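# Remove box lid and set it top-up on table

## Task

Lift the lid off the box and put it down flat on the table, top side up, resting wholly on the table and clear of the box, then release it; the box must stay upright. The lid must never be loose in the air more than a few centimetres above the table (small bounces while it sits on the box are acceptable), and the result only counts if it holds without the robot supporting anything.

## Robot and tools

Robot: two xArm7 arms, left_arm and right_arm, each with a parallel two-finger gripper. Their bases sit in the scene frame at left_arm (+0.023, +0.367, 0) m, quat_wxyz (+1.000, 0, 0, -0.009) and right_arm (-0.030, -0.380, 0) m, quat_wxyz (+0.998, 0, 0, +0.058).

Scene frame: origin on the table surface midway between the arms, +z up, +x out across the table, and left_arm on the +y side. The arm names do not correspond to the left or right of any camera picture.

Gripper: fingers extend along the gripper's +z axis and close along its y axis. The reported end_effector_position is the midpoint between the pads when closed, roughly 2 cm short of the fingertips; closing pushes the tips about 10 mm further along +z.

Tool execute_actions. Argument "actions" is a list holding zero or one item; optional "pictures" (boolean) chooses whether camera images come back (they do by default). An empty list moves nothing and just reports the state. A move item is {"rows": [...], "steps": n} with n from 1 to 15 (default 15), each step lasting 1/30 s; one row is used per step and the final row is reused when rows run out. A wait item is {"steps": n} with no rows, n up to 300; it returns once that many steps have elapsed since the previous result, with your reply time included. A rejected call sends nothing.

Each row is one flat list of 16 numbers, each in [-1, 1], always covering both arms: left_arm's 7 joints in order (waist, shoulder, upper arm roll, elbow, forearm roll, wrist pitch, wrist roll) then its opening, followed by the same 8 for right_arm. The joint entries are offsets in joint space, not poses: scale them so 1.0 equals 2.036 rad, and they are added to the joint angles printed in the most recent result that lists them. Before any result in the scene has shown angles, and for a second or later call within the same reply, they count from the robot's position when that action begins. They never count from the preceding row. So a row of zeros is not a pause; it pulls the arm back to those reference angles. The opening entry is absolute: +1 fully open, -1 fully closed.

Joint ranges in radians, per arm: waist -6.283 to 6.283, shoulder -2.059 to 2.094, upper arm roll -6.283 to 6.283, elbow -0.192 to 3.927, forearm roll -6.283 to 6.283, wrist pitch -1.693 to 3.142, wrist roll -6.283 to 6.283. A call asking a joint to go more than 0.010 rad outside its range is rejected; the true stop may differ by up to 0.010 rad, and targets beyond it are clipped there, reported as "joint sent to its limit" (possibly for an earlier action still running). No such message does not prove more travel remains.

Motion limits: joint targets change at most 3.14 rad/s, take 0.16 s to reach full speed, and all joints of an arm are slowed together. Each step, a target stays within 0.623 rad of the measured angle, and if targets would place the gripper over 70 mm from its measured spot, they are shrunk back. Big offsets therefore take several calls.

Between calls, while you think or wait, the arms keep heading to the last row sent, until they have nearly stopped (slow or blocked motion counts as moving) or a HELD step occurs; after that only a new action moves them further. Fingers already opening or closing continue.

Result lines: per arm, end_effector_position (m), end_effector_quat_wxyz and linear/angular velocities (m/s, rad/s) in the scene frame; printed hand position may be off, especially when reaching far. Joint positions and Joint velocities give per arm the 7 joints (rad, rad/s) then the pad gap (m, m/s; 0.084 m when fully open). grip_measured is the measured opening on the command scale. "joint command not followed" means a clearance check altered or blocked targets on some steps; the rest of the row still ran. HELD marks steps where your row was partly or wholly not sent. MOTOR HOT appears from 65 °C; at 80 °C an OVER-TEMPERATURE FAULT brakes that arm until it cools. Holding loads heats motors, even while idle.

Gripping: to hold something, keep commanding an opening well under grip_measured; the bigger the gap, the firmer the squeeze, up to about 24 N per pad for items up to about 6 cm wide. -1 gives full force on parts at least about 0.5 mm thick. Echoing grip_measured back still presses lightly; wide parts may slip. Closing fast can press hard enough to spring the fingers open.

Load limits (N m): waist 47.5, shoulder 47.5, upper arm roll 28.5, elbow 28.5, forearm roll 28.5, wrist pitch 19, wrist roll 19, held weight included. Reaching one triggers a TORQUE FAULT: the arm stops, backs that joint off slightly, pauses 10 s and drops the rest of the call.

Avoid: letting the lid fall or fly free above the table, knocking anything off the table, tipping the box, slamming or shoving hard, and arms colliding or pressing on each other (can end the scene). Loose objects may occasionally get a brief external push. Smooth, low-effort motion is preferred.

Tool zoom_image: "camera" is one of cam_high, cam_low, cam_left_wrist, cam_right_wrist (each 896x504); "region" is [x0, y0, x1, y1] in image pixels from the top-left, at most 504 by 504. It returns a closer view of that camera's latest image.

Tool read_manual: optional "section" ("licences"); returns URDF licence text and moves nothing.

Tool finished_scene: "scene" is the current scene's number; it ends that scene irreversibly, reports whether the task succeeded, and starts the next one if any. Replying without any tool call ends everything.

Each tool is called as name([rows], argument=value, ...), one row to a line, values as JSON.

## Session

execute_actions(actions=[])

Scene clock: 0.00 s of 4100.00 s.
left_arm: end_effector_position=(+0.4207, +0.3616, +0.2466) grip_measured=+1.00 end_effector_quat_wxyz=(-0.001, +1.000, -0.008, -0.004) end_effector_velocity=(+0.000, +0.000, +0.001) end_effector_angular_velocity=(+0.000, -0.002, +0.002) | right_arm: end_effector_position=(+0.3413, -0.4079, +0.2053) grip_measured=+1.00 end_effector_quat_wxyz=(-0.065, +0.635, +0.769, +0.035) end_effector_velocity=(-0.000, +0.000, +0.000) end_effector_angular_velocity=(-0.000, -0.001, +0.001)
Joint positions: left_arm=[ 0.003 -0.246  0.002  0.915  0.002  1.17   0.002  0.084] | right_arm=[ 0.071 -0.264 -0.312  0.797  0.055  1.119 -1.901  0.084]
Joint velocities: left_arm=[-0.    -0.001  0.     0.001  0.    -0.    -0.002  0.   ] | right_arm=[ 0.    -0.001  0.    -0.    -0.     0.    -0.    -0.   ]

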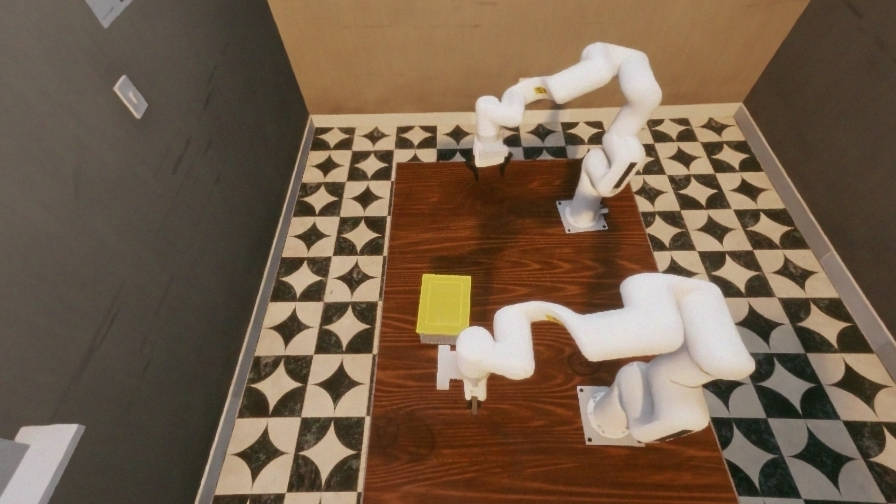

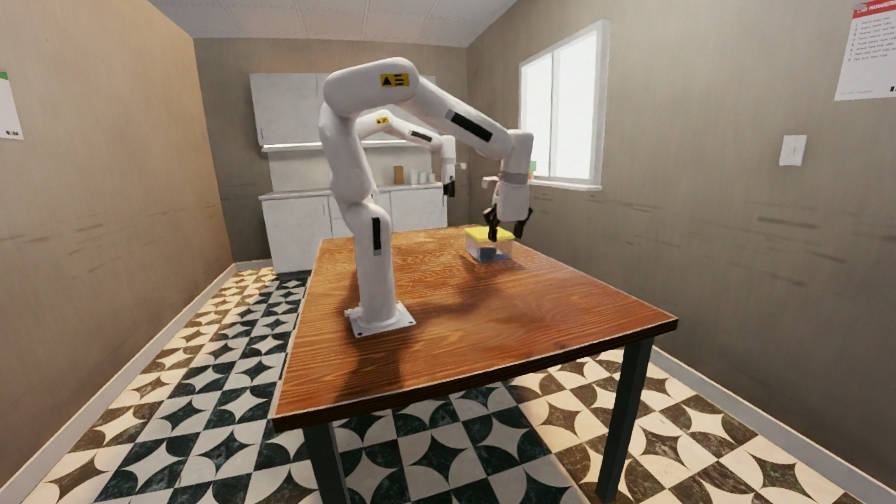

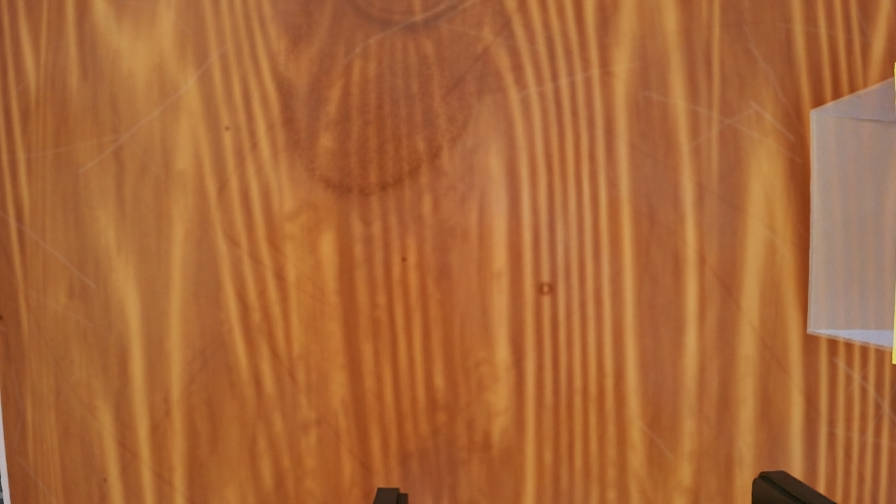

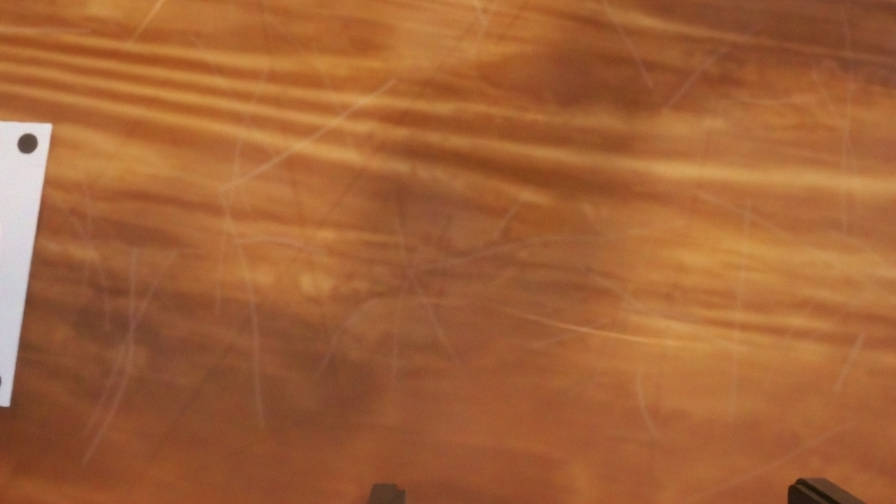

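zoom_image(camera="cam_high", region=[390, 250, 510, 370])

zoom_image(camera="cam_low", region=[440, 200, 540, 280])

Region (390, 250, 510, 370) of cam_high's 896x504 image, scaled by 4.200, with more detail than that image has.

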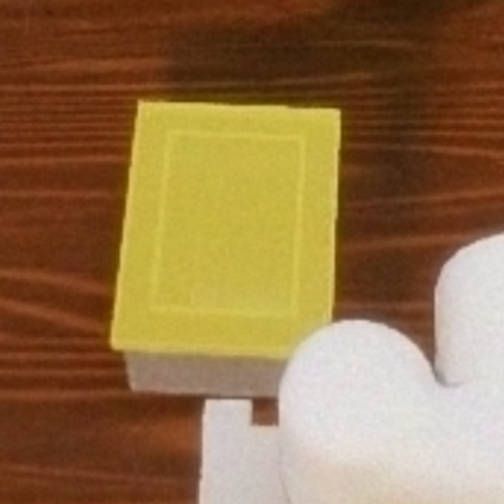

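Region (440, 200, 540, 280) of cam_low's 896x504 image, scaled by 5.040, with more detail than that image has; it fills the top 403 rows of this view, and the rest is white.

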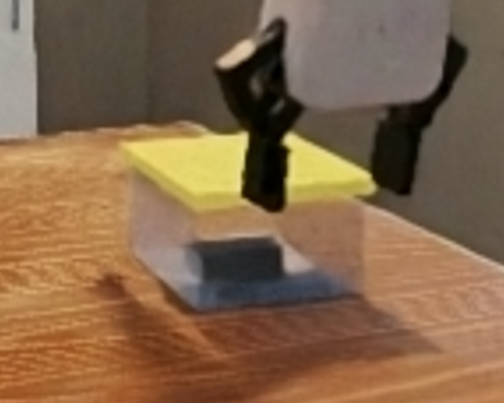

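execute_actions([
  {"rows": [[-0.272,0.1085,0,0.257,0,0.144,-0.271,1,0,0,0,0,0,0,0,1]], "steps": 15},
], pictures=false)

execute_actions([
  {"steps": 20},
])

Scene clock: 47.73 s of 4100.00 s.
left_arm: end_effector_position=(+0.4377, +0.1845, +0.3229) grip_measured=+1.00 end_effector_quat_wxyz=(-0.001, +1.000, -0.009, -0.000) end_effector_velocity=(-0.066, -0.408, +0.162) end_effector_angular_velocity=(-0.005, -0.016, +0.002) | right_arm: end_effector_position=(+0.3413, -0.4079, +0.2053) grip_measured=+1.00 end_effector_quat_wxyz=(-0.065, +0.635, +0.769, +0.035) end_effector_velocity=(+0.000, +0.000, +0.000) end_effector_angular_velocity=(+0.000, -0.001, -0.000)
Joint positions: left_arm=[-0.397 -0.087  0.001  1.293  0.002  1.382 -0.396  0.084] | right_arm=[ 0.071 -0.264 -0.312  0.797  0.055  1.119 -1.901  0.084]
Joint velocities: left_arm=[-0.888  0.353  0.005  0.838 -0.     0.47  -0.884  0.   ] | right_arm=[ 0.    -0.    -0.     0.001  0.    -0.     0.    -0.   ]
Steps of this call (steps 1 to 90: nothing new was sent; then 44.23 s passed at rest; steps 91 to 105: all 15 steps of this action). Readings (joint positions):
91: left_arm=[0.003 -0.246 0.002 0.915 0.002 1.171 0.001] | right_arm=[0.071 -0.264 -0.312 0.797 0.055 1.119 -1.901]
92: left_arm=[-0.003 -0.244 0.003 0.921 0.002 1.175 -0.006] | right_arm=[0.071 -0.264 -0.312 0.797 0.055 1.119 -1.901]
94: left_arm=[-0.056 -0.221 0.010 0.971 0.003 1.205 -0.062] | right_arm=[0.071 -0.264 -0.312 0.797 0.055 1.119 -1.901]
98: left_arm=[-0.187 -0.171 0.000 1.095 0.002 1.271 -0.187] | right_arm=[0.071 -0.264 -0.312 0.797 0.055 1.119 -1.901]
105: the state above

Scene clock: 48.40 s of 4100.00 s.
left_arm: end_effector_position=(+0.4191, +0.1149, +0.3502) grip_measured=+1.00 end_effector_quat_wxyz=(-0.001, +1.000, -0.009, +0.001) end_effector_velocity=(-0.001, -0.001, +0.000) end_effector_angular_velocity=(-0.001, +0.000, -0.002) | right_arm: end_effector_position=(+0.3413, -0.4079, +0.2053) grip_measured=+1.00 end_effector_quat_wxyz=(-0.065, +0.635, +0.769, +0.035) end_effector_velocity=(+0.000, +0.000, -0.000) end_effector_angular_velocity=(-0.000, -0.000, +0.001)
Joint positions: left_arm=[-0.55  -0.026  0.002  1.438  0.002  1.464 -0.55   0.084] | right_arm=[ 0.071 -0.264 -0.312  0.797  0.055  1.119 -1.901  0.084]
Joint velocities: left_arm=[-0.002 -0.    -0.001  0.001 -0.001  0.001 -0.001  0.   ] | right_arm=[ 0.  0.  0.  0. -0. -0. -0. -0.]
Steps of this call (steps 1 to 20: the robot went on to your last target). Readings (joint positions):
1: left_arm=[-0.426 -0.075 0.001 1.321 0.002 1.397 -0.426] | right_arm=[0.071 -0.264 -0.312 0.797 0.055 1.119 -1.901]
2: left_arm=[-0.456 -0.063 0.001 1.349 0.002 1.413 -0.455] | right_arm=[0.071 -0.264 -0.312 0.797 0.055 1.119 -1.901]
4: left_arm=[-0.510 -0.042 -0.000 1.400 0.002 1.441 -0.508] | right_arm=[0.071 -0.264 -0.312 0.797 0.055 1.119 -1.901]
8: left_arm=[-0.548 -0.028 -0.002 1.435 0.002 1.461 -0.545] | right_arm=[0.071 -0.264 -0.312 0.797 0.055 1.119 -1.901]
20: the state above

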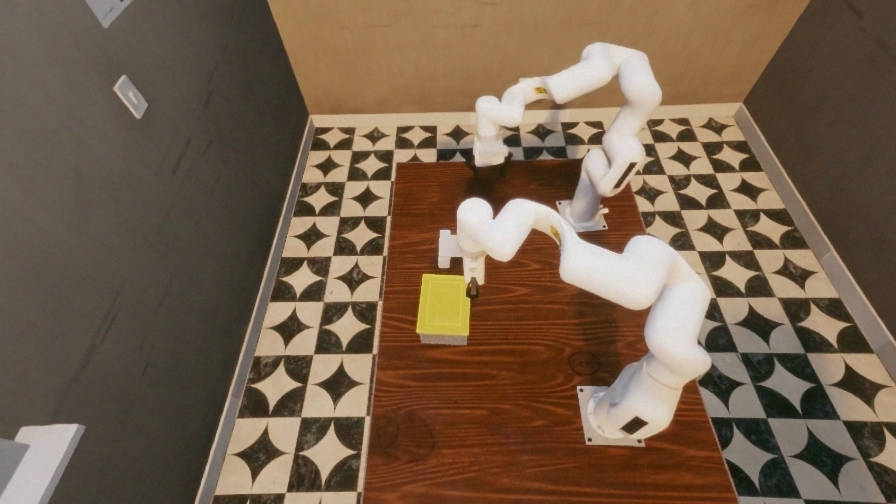

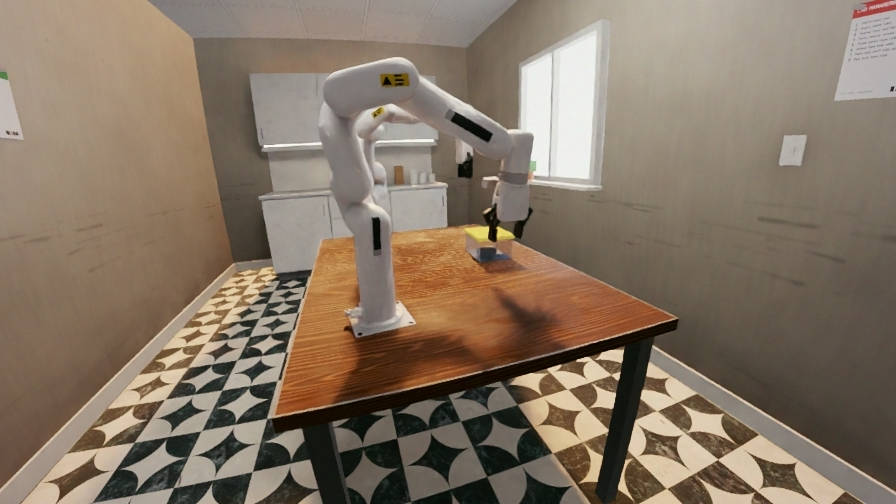

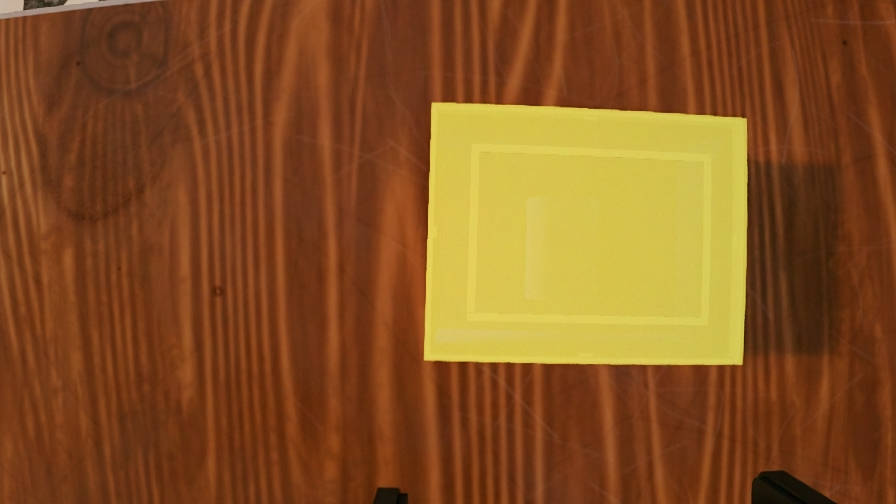

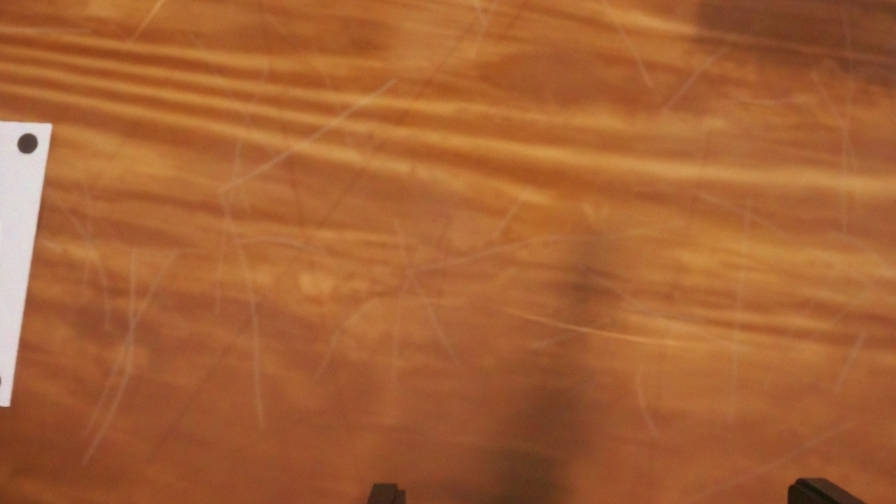

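zoom_image(camera="cam_left_wrist", region=[410, 90, 770, 380])

zoom_image(camera="cam_high", region=[405, 310, 485, 355])

Region (410, 90, 770, 380) of cam_left_wrist's 896x504 image, scaled by 1.400, with more detail than that image has; it fills the top 406 rows of this view, and the rest is white.

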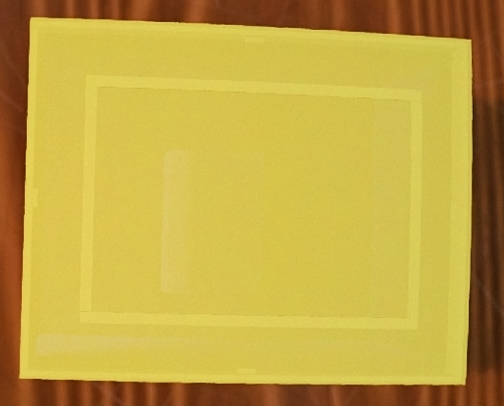

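Region (405, 310, 485, 355) of cam_high's 896x504 image, scaled by 6.300, with more detail than that image has; it fills the top 284 rows of this view, and the rest is white.

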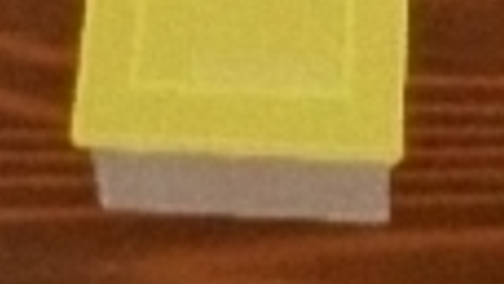

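execute_actions([
  {"rows": [[-0.3487,0.0864,0,-0.4079,0.9386,0.0383,0.997,0,0,0,0,0,0,0,0,1]], "steps": 15},
], pictures=false)

execute_actions([
  {"steps": 40},
], pictures=false)

Scene clock: 140.90 s of 4100.00 s.
left_arm: end_effector_position=(+0.3140, +0.1431, +0.1941) grip_measured=-0.01 end_effector_quat_wxyz=(-0.284, +0.860, -0.407, -0.116) end_effector_velocity=(-0.176, +0.216, -0.269) end_effector_angular_velocity=(+1.787, +0.710, -2.560) | right_arm: end_effector_position=(+0.3413, -0.4079, +0.2053) grip_measured=+1.00 end_effector_quat_wxyz=(-0.065, +0.635, +0.769, +0.035) end_effector_velocity=(+0.000, -0.000, -0.000) end_effector_angular_velocity=(-0.000, +0.001, -0.000)
Joint positions: left_arm=[-0.896  0.062  0.001  1.059  0.393  1.502 -0.159  0.044] | right_arm=[ 0.071 -0.264 -0.312  0.797  0.055  1.119 -1.901  0.084]
Joint velocities: left_arm=[-0.862  0.206  0.012 -1.066  1.285  0.093  1.285 -0.   ] | right_arm=[-0.     0.001 -0.     0.001 -0.    -0.    -0.     0.   ]
Steps of this call (steps 1 to 15: the robot went on to your last target; steps 16 to 90: nothing new was sent; then 89.00 s passed at rest; steps 91 to 105: all 15 steps of this action). Readings (joint positions):
91: left_arm=[-0.551 -0.025 0.002 1.438 0.002 1.464 -0.549] | right_arm=[0.071 -0.264 -0.312 0.797 0.055 1.119 -1.901]
92: left_arm=[-0.557 -0.025 0.003 1.433 0.009 1.464 -0.542] | right_arm=[0.071 -0.264 -0.312 0.797 0.055 1.119 -1.901]
94: left_arm=[-0.602 -0.016 0.009 1.391 0.059 1.469 -0.493] | right_arm=[0.071 -0.264 -0.312 0.797 0.055 1.119 -1.901]
98: left_arm=[-0.710 0.018 0.001 1.278 0.163 1.482 -0.389] | right_arm=[0.071 -0.264 -0.312 0.797 0.055 1.119 -1.901]
105: the state above

Scene clock: 142.23 s of 4100.00 s.
left_arm: end_effector_position=(+0.3713, +0.0249, +0.2380) grip_measured=-0.01 end_effector_quat_wxyz=(+0.654, +0.339, +0.569, +0.366) end_effector_velocity=(-0.000, -0.000, +0.001) end_effector_angular_velocity=(-0.000, -0.001, -0.002) | right_arm: end_effector_position=(+0.3413, -0.4079, +0.2053) grip_measured=+1.00 end_effector_quat_wxyz=(-0.065, +0.635, +0.769, +0.035) end_effector_velocity=(-0.001, +0.000, -0.000) end_effector_angular_velocity=(+0.000, +0.001, +0.000)
Joint positions: left_arm=[-1.26   0.15   0.002  0.608  1.913  1.542  1.48   0.044] | right_arm=[ 0.071 -0.264 -0.312  0.797  0.055  1.119 -1.901  0.084]
Joint velocities: left_arm=[ 0.    -0.002 -0.001 -0.001  0.001 -0.     0.    -0.   ] | right_arm=[-0.    -0.    -0.    -0.001  0.     0.    -0.    -0.   ]
Steps of this call (steps 1 to 40: the robot went on to your last target). Readings (joint positions):
1: left_arm=[-0.926 0.070 0.002 1.022 0.438 1.505 -0.113] | right_arm=[0.071 -0.264 -0.312 0.797 0.055 1.119 -1.901]
2: left_arm=[-0.958 0.077 0.002 0.983 0.491 1.509 -0.060] | right_arm=[0.071 -0.264 -0.312 0.797 0.055 1.119 -1.901]
4: left_arm=[-1.033 0.095 0.003 0.891 0.630 1.517 0.080] | right_arm=[0.071 -0.264 -0.312 0.797 0.055 1.119 -1.901]
8: left_arm=[-1.186 0.135 -0.002 0.696 1.016 1.533 0.466] | right_arm=[0.071 -0.264 -0.312 0.797 0.055 1.119 -1.901]
40: the state above

execute_actions([
  {"rows": [[0,0.1827,0,0,0,0,0.084,0,0,0,0,0,0,0,0,1]], "steps": 15},
], pictures=false)

execute_actions([
  {"steps": 12},
])

Scene clock: 146.17 s of 4100.00 s.
left_arm: end_effector_position=(+0.3598, +0.0639, +0.0848) grip_measured=-0.01 end_effector_quat_wxyz=(+0.513, +0.511, +0.489, +0.487) end_effector_velocity=(+0.003, -0.010, -0.009) end_effector_angular_velocity=(+0.058, -0.012, -0.006) | right_arm: end_effector_position=(+0.3413, -0.4079, +0.2053) grip_measured=+1.00 end_effector_quat_wxyz=(-0.065, +0.635, +0.769, +0.035) end_effector_velocity=(+0.000, -0.000, -0.000) end_effector_angular_velocity=(-0.000, +0.001, +0.000)
Joint positions: left_arm=[-1.26   0.52   0.002  0.605  1.912  1.541  1.648  0.044] | right_arm=[ 0.071 -0.264 -0.312  0.797  0.055  1.119 -1.901  0.084]
Joint velocities: left_arm=[-0.001  0.055 -0.     0.045  0.005  0.012  0.05  -0.   ] | right_arm=[ 0.     0.001 -0.     0.001 -0.     0.     0.     0.   ]
Steps of this call (steps 1 to 15: the robot went on to your last target; steps 16 to 90: nothing new was sent; then 0.43 s passed at rest; steps 91 to 105: all 15 steps of this action). Readings (joint positions):
91: left_arm=[-1.260 0.151 0.002 0.608 1.913 1.542 1.480] | right_arm=[0.071 -0.264 -0.312 0.797 0.055 1.119 -1.901]
92: left_arm=[-1.260 0.156 0.002 0.609 1.913 1.542 1.484] | right_arm=[0.071 -0.264 -0.312 0.797 0.055 1.119 -1.901]
94: left_arm=[-1.260 0.210 0.002 0.614 1.913 1.543 1.511] | right_arm=[0.071 -0.264 -0.312 0.797 0.055 1.119 -1.901]
98: left_arm=[-1.260 0.361 0.002 0.606 1.912 1.541 1.576] | right_arm=[0.071 -0.264 -0.312 0.797 0.055 1.119 -1.901]
105: the state above

Scene clock: 146.57 s of 4100.00 s.
left_arm: end_effector_position=(+0.3599, +0.0628, +0.0848) grip_measured=-0.01 end_effector_quat_wxyz=(+0.513, +0.512, +0.488, +0.487) end_effector_velocity=(-0.001, +0.001, -0.002) end_effector_angular_velocity=(+0.007, +0.001, -0.001) | right_arm: end_effector_position=(+0.3413, -0.4079, +0.2053) grip_measured=+1.00 end_effector_quat_wxyz=(-0.065, +0.635, +0.769, +0.035) end_effector_velocity=(-0.000, -0.000, -0.000) end_effector_angular_velocity=(-0.000, +0.001, +0.000)
Joint positions: left_arm=[-1.26   0.522  0.002  0.608  1.913  1.542  1.651  0.044] | right_arm=[ 0.071 -0.264 -0.312  0.797  0.055  1.119 -1.901  0.084]
Joint velocities: left_arm=[-0.     0.004 -0.001 -0.002  0.001  0.     0.002 -0.   ] | right_arm=[-0.    -0.    -0.    -0.001 -0.    -0.    -0.     0.   ]
Steps of this call (steps 1 to 12: the robot went on to your last target). Readings (joint positions):
1: left_arm=[-1.260 0.520 0.002 0.606 1.912 1.541 1.649] | right_arm=[0.071 -0.264 -0.312 0.797 0.055 1.119 -1.901]
2: left_arm=[-1.260 0.520 0.002 0.608 1.913 1.542 1.650] | right_arm=[0.071 -0.264 -0.312 0.797 0.055 1.119 -1.901]
4: left_arm=[-1.260 0.520 0.002 0.609 1.913 1.542 1.650] | right_arm=[0.071 -0.264 -0.312 0.797 0.055 1.119 -1.901]
8: left_arm=[-1.260 0.521 0.002 0.608 1.913 1.542 1.651] | right_arm=[0.071 -0.264 -0.312 0.797 0.055 1.119 -1.901]
12: the state above

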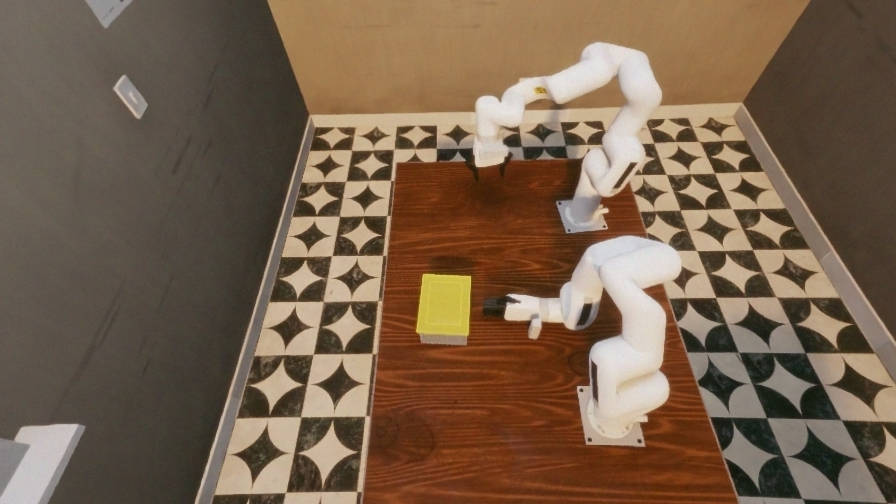

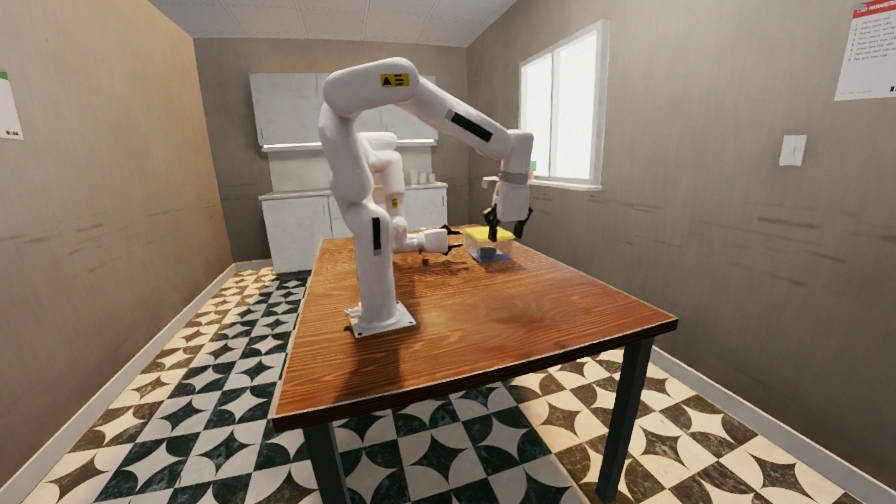

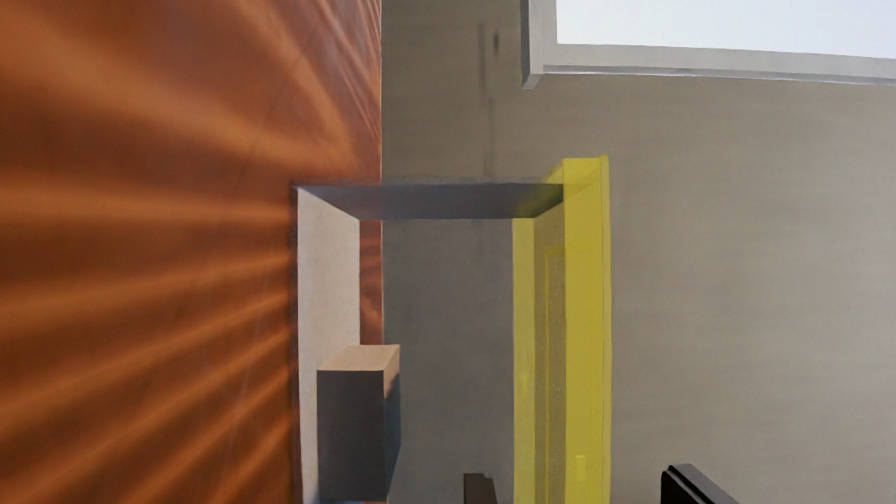

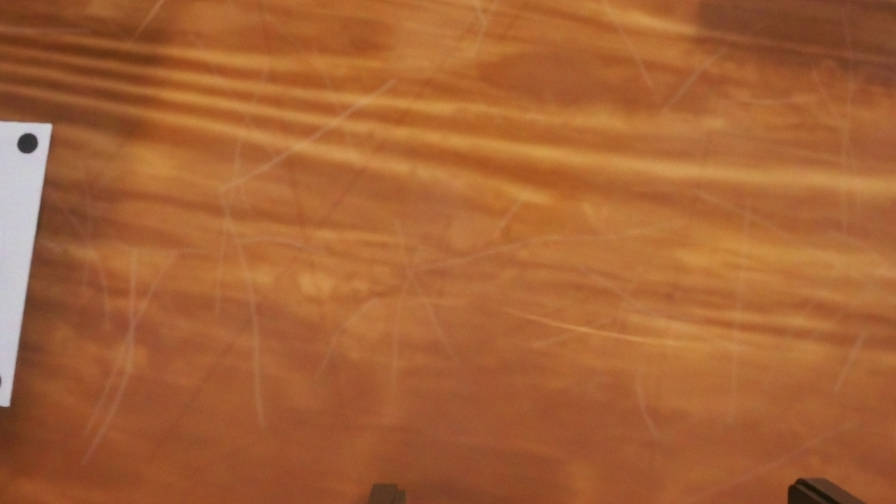

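execute_actions([
  {"rows": [[0.0614,-0.0078,0,0.0163,0.0602,-0.0152,0.0189,0,0,0,0,0,0,0,0,1]], "steps": 15},
])

Scene clock: 178.20 s of 4100.00 s.
left_arm: end_effector_position=(+0.3992, +0.0609, +0.0936) grip_measured=-0.01 end_effector_quat_wxyz=(+0.513, +0.512, +0.488, +0.487) end_effector_velocity=(+0.006, +0.003, +0.003) end_effector_angular_velocity=(-0.002, -0.009, +0.012) | right_arm: end_effector_position=(+0.3413, -0.4079, +0.2053) grip_measured=+1.00 end_effector_quat_wxyz=(-0.065, +0.635, +0.769, +0.035) end_effector_velocity=(-0.001, +0.000, -0.001) end_effector_angular_velocity=(+0.000, +0.002, -0.000)
Joint positions: left_arm=[-1.136  0.506  0.001  0.641  2.035  1.511  1.689  0.044] | right_arm=[ 0.071 -0.264 -0.312  0.797  0.055  1.119 -1.901  0.084]
Joint velocities: left_arm=[ 0.004 -0.002  0.01   0.004  0.001  0.002  0.002 -0.   ] | right_arm=[-0.     0.     0.    -0.001  0.     0.001  0.    -0.   ]
Steps of this call (steps 1 to 15: the robot went on to your last target; steps 16 to 90: nothing new was sent; then 28.13 s passed at rest; steps 91 to 105: all 15 steps of this action). Readings (joint positions):
91: left_arm=[-1.260 0.522 0.002 0.608 1.913 1.541 1.651] | right_arm=[0.071 -0.264 -0.312 0.797 0.055 1.119 -1.901]
92: left_arm=[-1.254 0.522 0.000 0.609 1.920 1.539 1.653] | right_arm=[0.071 -0.264 -0.312 0.797 0.055 1.119 -1.901]
94: left_arm=[-1.205 0.516 -0.004 0.621 1.970 1.526 1.669] | right_arm=[0.071 -0.264 -0.312 0.797 0.055 1.119 -1.901]
98: left_arm=[-1.137 0.505 0.008 0.642 2.030 1.514 1.687] | right_arm=[0.071 -0.264 -0.312 0.797 0.055 1.119 -1.901]
105: the state above

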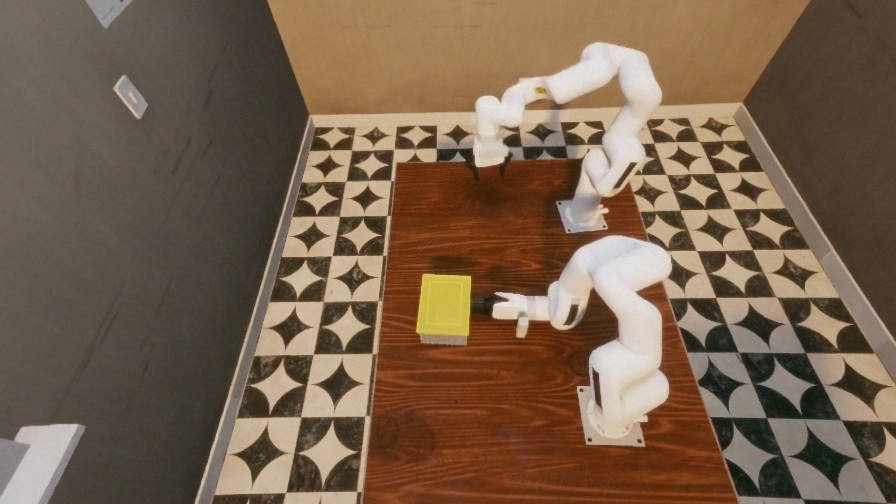

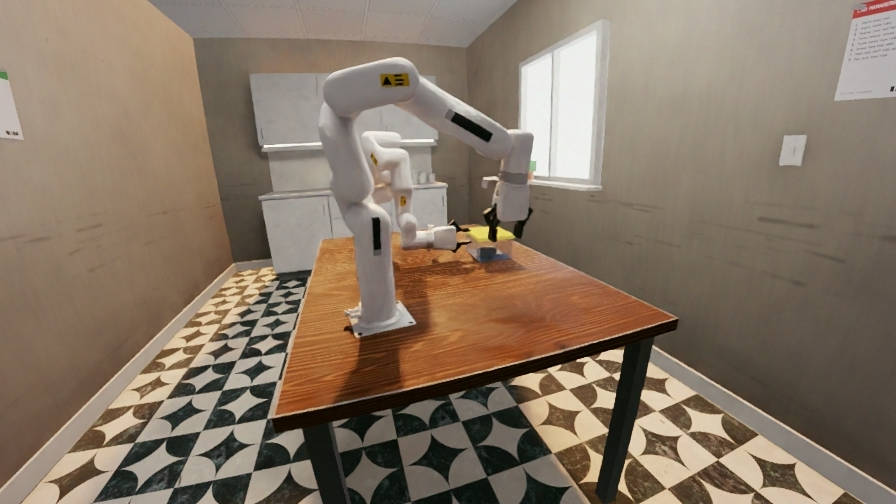

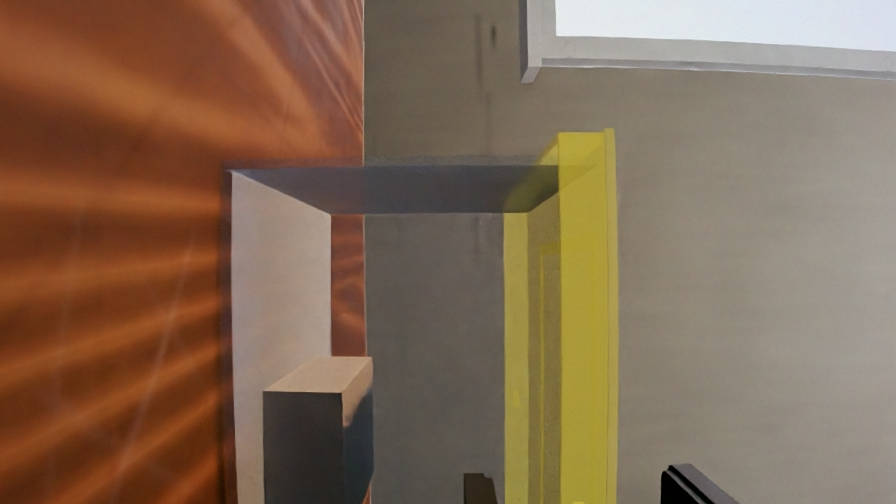

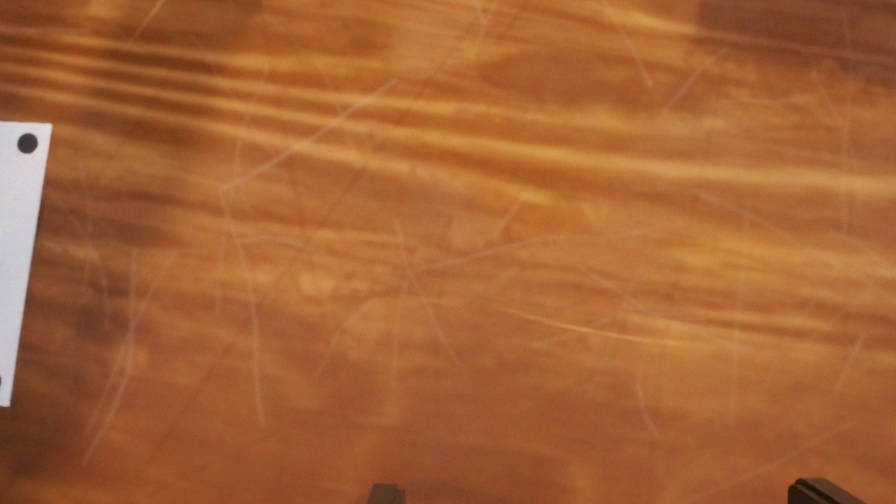

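execute_actions([
  {"rows": [[0.003,-0.001,0,0.0012,0.003,-0.001,0.0012,0,0,0,0,0,0,0,0,1],[0.006,-0.0013,0,0.0025,0.006,-0.002,0.0025,0,0,0,0,0,0,0,0,1],[0.008,-0.0015,0,0.0035,0.008,-0.003,0.0035,0,0,0,0,0,0,0,0,1],[0.010,-0.0015,0,0.0044,0.010,-0.0037,0.0043,0,0,0,0,0,0,0,0,1],[0.012,-0.0015,0,0.0053,0.012,-0.0044,0.0052,0,0,0,0,0,0,0,0,1],[0.01415,-0.0015,0,0.0062,0.014,-0.0052,0.0061,0,0,0,0,0,0,0,0,1]], "steps": 15},
])

zoom_image(camera="cam_low", region=[440, 210, 520, 270])

zoom_image(camera="cam_high", region=[440, 270, 520, 340])

Scene clock: 200.23 s of 4100.00 s.
left_arm: end_effector_position=(+0.4089, +0.0595, +0.0962) grip_measured=-0.01 end_effector_quat_wxyz=(+0.513, +0.512, +0.487, +0.487) end_effector_velocity=(+0.001, +0.000, -0.000) end_effector_angular_velocity=(+0.001, +0.000, +0.001) | right_arm: end_effector_position=(+0.3413, -0.4079, +0.2053) grip_measured=+1.00 end_effector_quat_wxyz=(-0.065, +0.635, +0.769, +0.035) end_effector_velocity=(-0.000, +0.000, -0.000) end_effector_angular_velocity=(+0.000, +0.001, -0.000)
Joint positions: left_arm=[-1.107  0.503  0.001  0.653  2.063  1.5    1.701  0.044] | right_arm=[ 0.071 -0.264 -0.312  0.797  0.055  1.119 -1.901  0.084]
Joint velocities: left_arm=[ 0.002  0.001  0.001  0.     0.002 -0.001  0.     0.   ] | right_arm=[ 0.     0.    -0.     0.    -0.     0.001  0.    -0.   ]
Steps of this call (steps 1 to 15: the robot went on to your last target; steps 16 to 90: nothing new was sent; then 18.53 s passed at rest; steps 91 to 105: all 15 steps of this action). Readings (joint positions):
91: left_arm=[-1.135 0.506 0.002 0.641 2.035 1.511 1.689] | right_arm=[0.071 -0.264 -0.312 0.797 0.055 1.119 -1.901]
92: left_arm=[-1.134 0.505 0.002 0.641 2.036 1.510 1.690] | right_arm=[0.071 -0.264 -0.312 0.797 0.055 1.119 -1.901]
94: left_arm=[-1.128 0.504 0.001 0.644 2.043 1.508 1.692] | right_arm=[0.071 -0.264 -0.312 0.797 0.055 1.119 -1.901]
98: left_arm=[-1.112 0.503 0.001 0.651 2.058 1.502 1.699] | right_arm=[0.071 -0.264 -0.312 0.797 0.055 1.119 -1.901]
105: the state above

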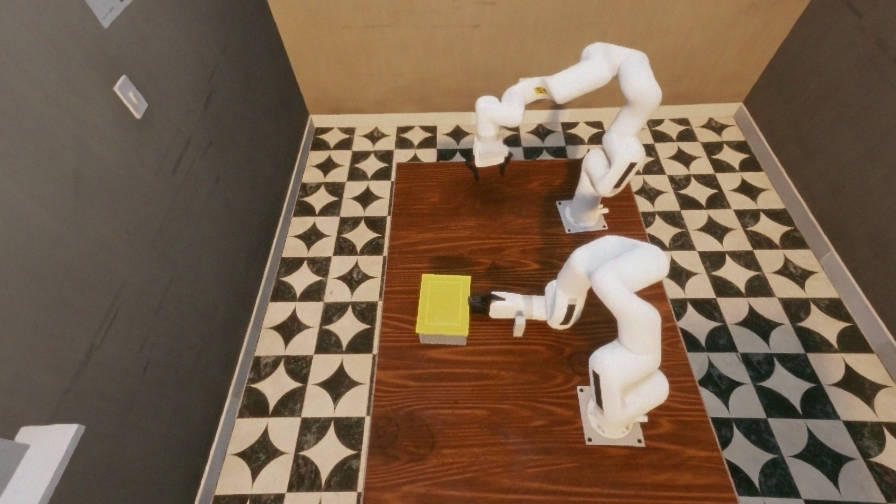

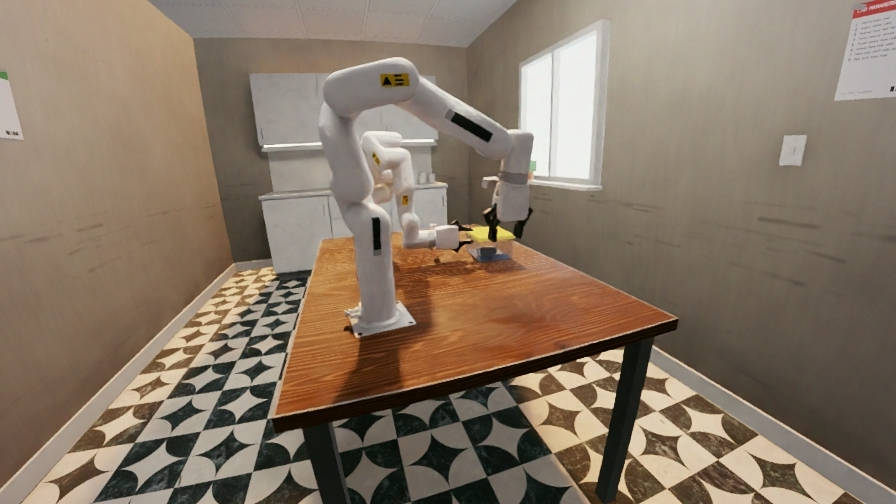

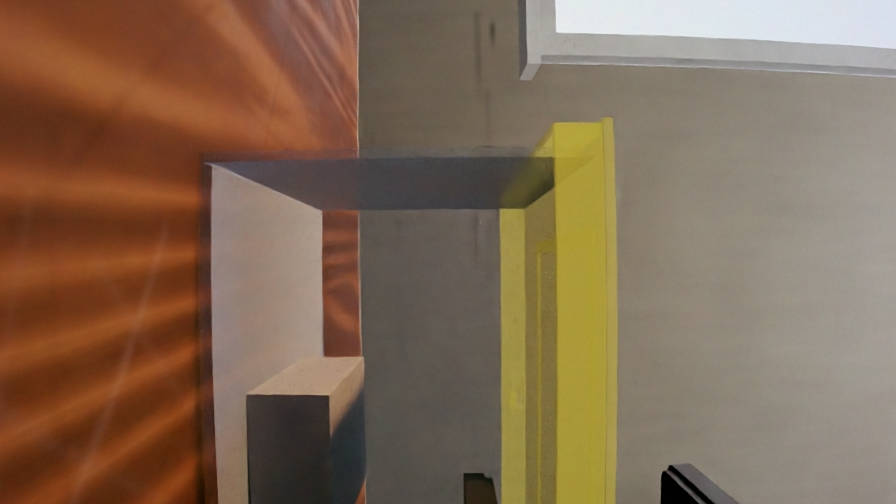

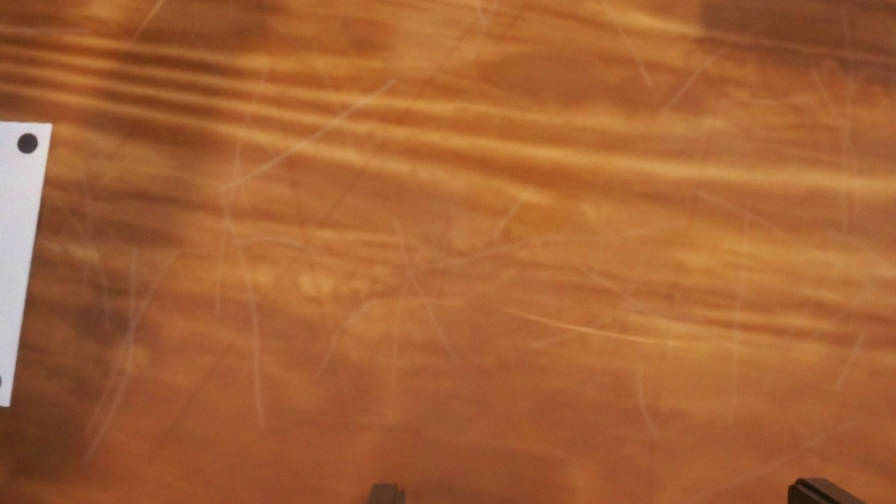

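Region (440, 210, 520, 270) of cam_low's 896x504 image, scaled by 6.300, with more detail than that image has; it fills the top 378 rows of this view, and the rest is white.

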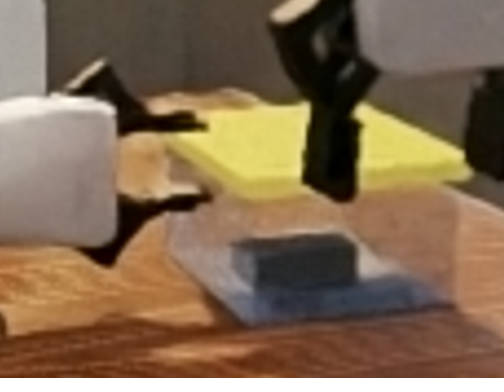

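Region (440, 270, 520, 340) of cam_high's 896x504 image, scaled by 6.300, with more detail than that image has; it fills the top 441 rows of this view, and the rest is white.

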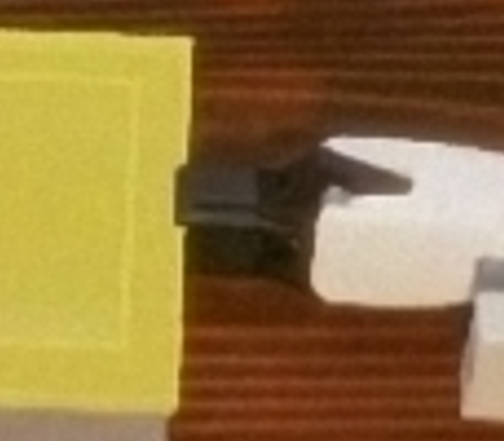

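execute_actions([
  {"rows": [[0,-0.0027,0,-0.0008,0,-0.0008,0.0017,-0.1,0,0,0,0,0,0,0,1],[0,-0.0027,0,-0.0008,0,-0.0008,0.0017,-0.2,0,0,0,0,0,0,0,1],[0,-0.0027,0,-0.0008,0,-0.0008,0.0017,-0.3,0,0,0,0,0,0,0,1],[0,-0.0027,0,-0.0008,0,-0.0008,0.0017,-0.4,0,0,0,0,0,0,0,1],[0,-0.0027,0,-0.0008,0,-0.0008,0.0017,-0.5,0,0,0,0,0,0,0,1],[0,-0.0027,0,-0.0008,0,-0.0008,0.0017,-0.55,0,0,0,0,0,0,0,1],[0,-0.0027,0,-0.0008,0,-0.0008,0.0017,-0.6,0,0,0,0,0,0,0,1],[0,-0.0027,0,-0.0008,0,-0.0008,0.0017,-0.64,0,0,0,0,0,0,0,1],[0,-0.0027,0,-0.0008,0,-0.0008,0.0017,-0.68,0,0,0,0,0,0,0,1],[0,-0.0027,0,-0.0008,0,-0.0008,0.0017,-0.72,0,0,0,0,0,0,0,1],[0,-0.0027,0,-0.0008,0,-0.0008,0.0017,-0.76,0,0,0,0,0,0,0,1],[0,-0.0027,0,-0.0008,0,-0.0008,0.0017,-0.82,0,0,0,0,0,0,0,1],[0,-0.0027,0,-0.0008,0,-0.0008,0.0017,-0.9,0,0,0,0,0,0,0,1],[0,-0.0027,0,-0.0008,0,-0.0008,0.0017,-1,0,0,0,0,0,0,0,1]], "steps": 15},
], pictures=false)

execute_actions([
  {"steps": 10},
])

Scene clock: 212.93 s of 4100.00 s.
left_arm: end_effector_position=(+0.4090, +0.0593, +0.0978) grip_measured=-0.68 end_effector_quat_wxyz=(+0.513, +0.512, +0.487, +0.487) end_effector_velocity=(-0.000, +0.000, -0.000) end_effector_angular_velocity=(-0.001, +0.001, -0.001) | right_arm: end_effector_position=(+0.3413, -0.4079, +0.2053) grip_measured=+1.00 end_effector_quat_wxyz=(-0.065, +0.635, +0.769, +0.035) end_effector_velocity=(-0.000, +0.000, -0.000) end_effector_angular_velocity=(+0.000, -0.000, +0.000)
Joint positions: left_arm=[-1.107  0.497  0.001  0.651  2.063  1.498  1.705  0.014] | right_arm=[ 0.071 -0.264 -0.312  0.797  0.055  1.119 -1.901  0.084]
Joint velocities: left_arm=[-0.    -0.001 -0.    -0.001  0.    -0.    -0.001  0.   ] | right_arm=[ 0.    -0.001 -0.    -0.001  0.     0.     0.    -0.   ]
Steps of this call (steps 1 to 15: the robot went on to your last target; steps 16 to 90: nothing new was sent; then 9.20 s passed at rest; steps 91 to 105: all 15 steps of this action). Readings (joint positions):
91: left_arm=[-1.107 0.503 0.001 0.653 2.063 1.500 1.702] | right_arm=[0.071 -0.264 -0.312 0.797 0.055 1.119 -1.901]
92: left_arm=[-1.107 0.502 0.001 0.653 2.063 1.500 1.702] | right_arm=[0.071 -0.264 -0.312 0.797 0.055 1.119 -1.901]
94: left_arm=[-1.107 0.499 0.001 0.652 2.063 1.499 1.704] | right_arm=[0.071 -0.264 -0.312 0.797 0.055 1.119 -1.901]
98: left_arm=[-1.107 0.497 0.001 0.651 2.063 1.499 1.705] | right_arm=[0.071 -0.264 -0.312 0.797 0.055 1.119 -1.901]
105: the state above

Scene clock: 213.27 s of 4100.00 s.
left_arm: end_effector_position=(+0.4090, +0.0593, +0.0978) grip_measured=-0.68 end_effector_quat_wxyz=(+0.513, +0.512, +0.487, +0.487) end_effector_velocity=(-0.000, +0.000, -0.000) end_effector_angular_velocity=(+0.001, +0.001, -0.000) | right_arm: end_effector_position=(+0.3413, -0.4079, +0.2053) grip_measured=+1.00 end_effector_quat_wxyz=(-0.065, +0.635, +0.769, +0.035) end_effector_velocity=(+0.001, -0.000, +0.000) end_effector_angular_velocity=(-0.000, -0.001, -0.000)
Joint positions: left_arm=[-1.107  0.497  0.001  0.651  2.063  1.498  1.705  0.014] | right_arm=[ 0.071 -0.264 -0.312  0.797  0.055  1.119 -1.901  0.084]
Joint velocities: left_arm=[ 0.     0.    -0.    -0.001  0.     0.    -0.    -0.   ] | right_arm=[ 0.     0.001 -0.     0.002 -0.    -0.     0.     0.   ]
Steps of this call (steps 1 to 10: the robot went on to your last target). Readings (joint positions):
1: left_arm=[-1.107 0.497 0.001 0.651 2.063 1.498 1.705] | right_arm=[0.071 -0.264 -0.312 0.797 0.055 1.119 -1.901]
2: left_arm=[-1.107 0.497 0.001 0.651 2.063 1.498 1.705] | right_arm=[0.071 -0.264 -0.312 0.797 0.055 1.119 -1.901]
4: left_arm=[-1.107 0.497 0.001 0.651 2.063 1.498 1.705] | right_arm=[0.071 -0.264 -0.312 0.797 0.055 1.119 -1.901]
8: left_arm=[-1.107 0.497 0.001 0.651 2.063 1.498 1.705] | right_arm=[0.071 -0.264 -0.312 0.797 0.055 1.119 -1.901]
10: the state above

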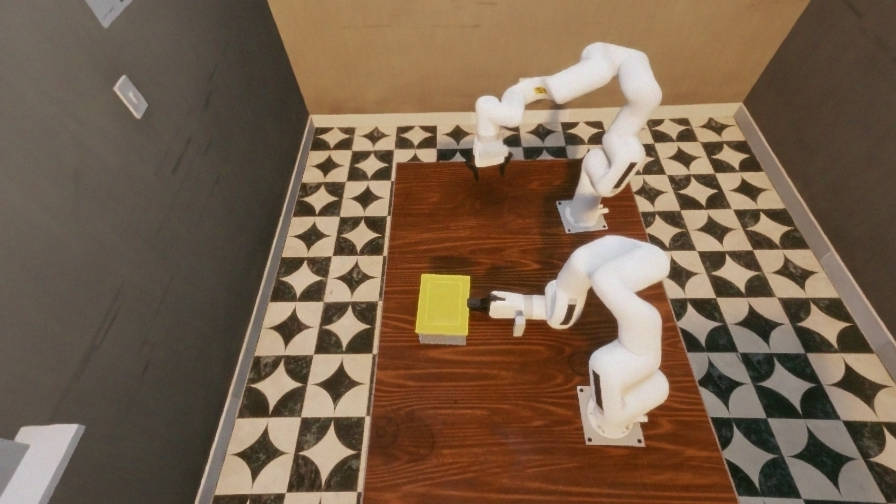

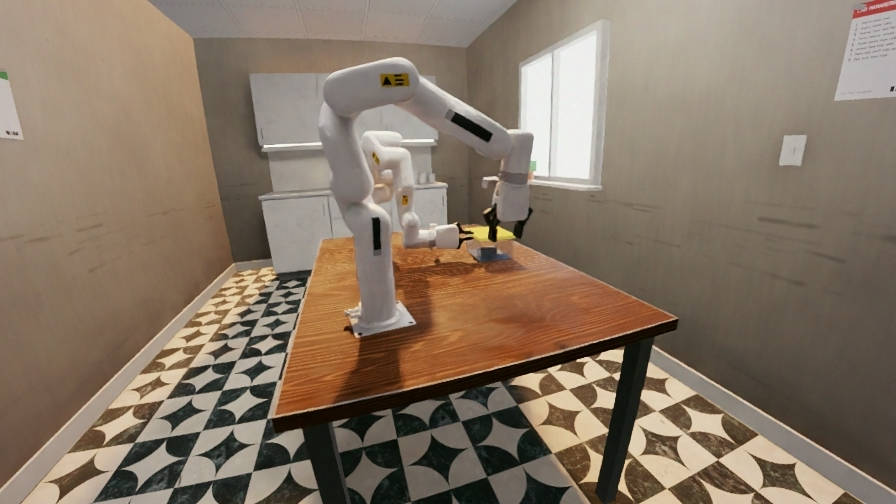

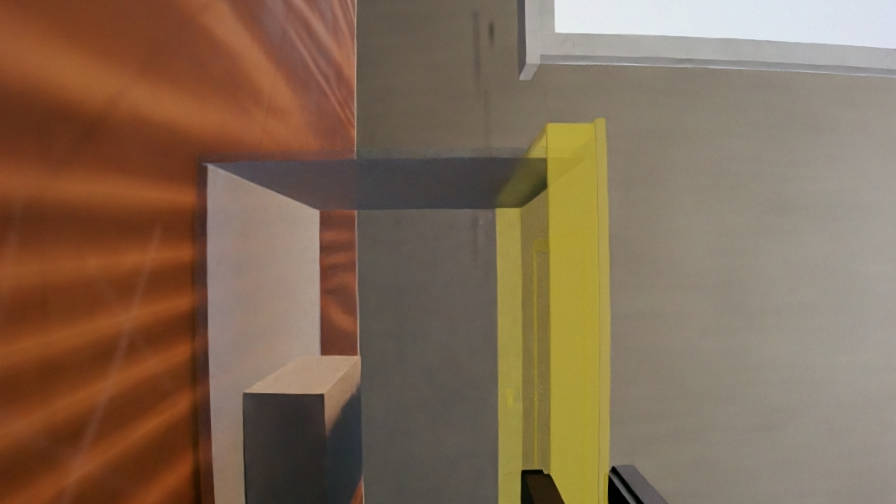

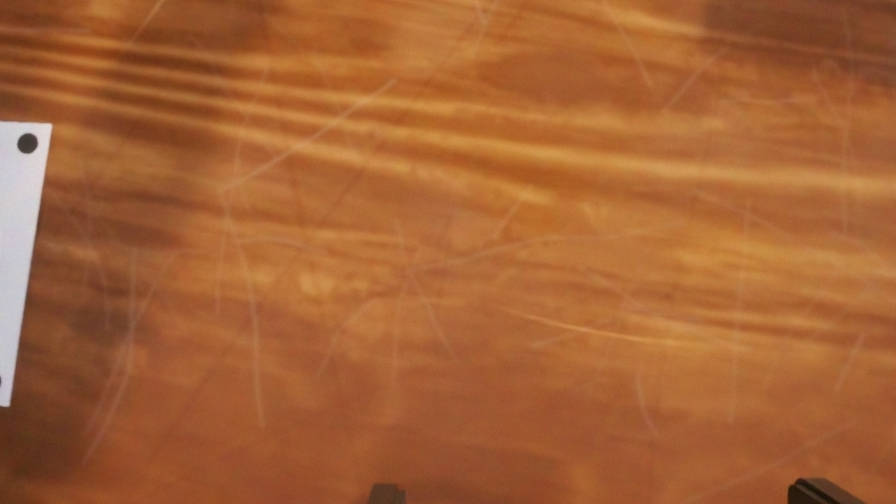

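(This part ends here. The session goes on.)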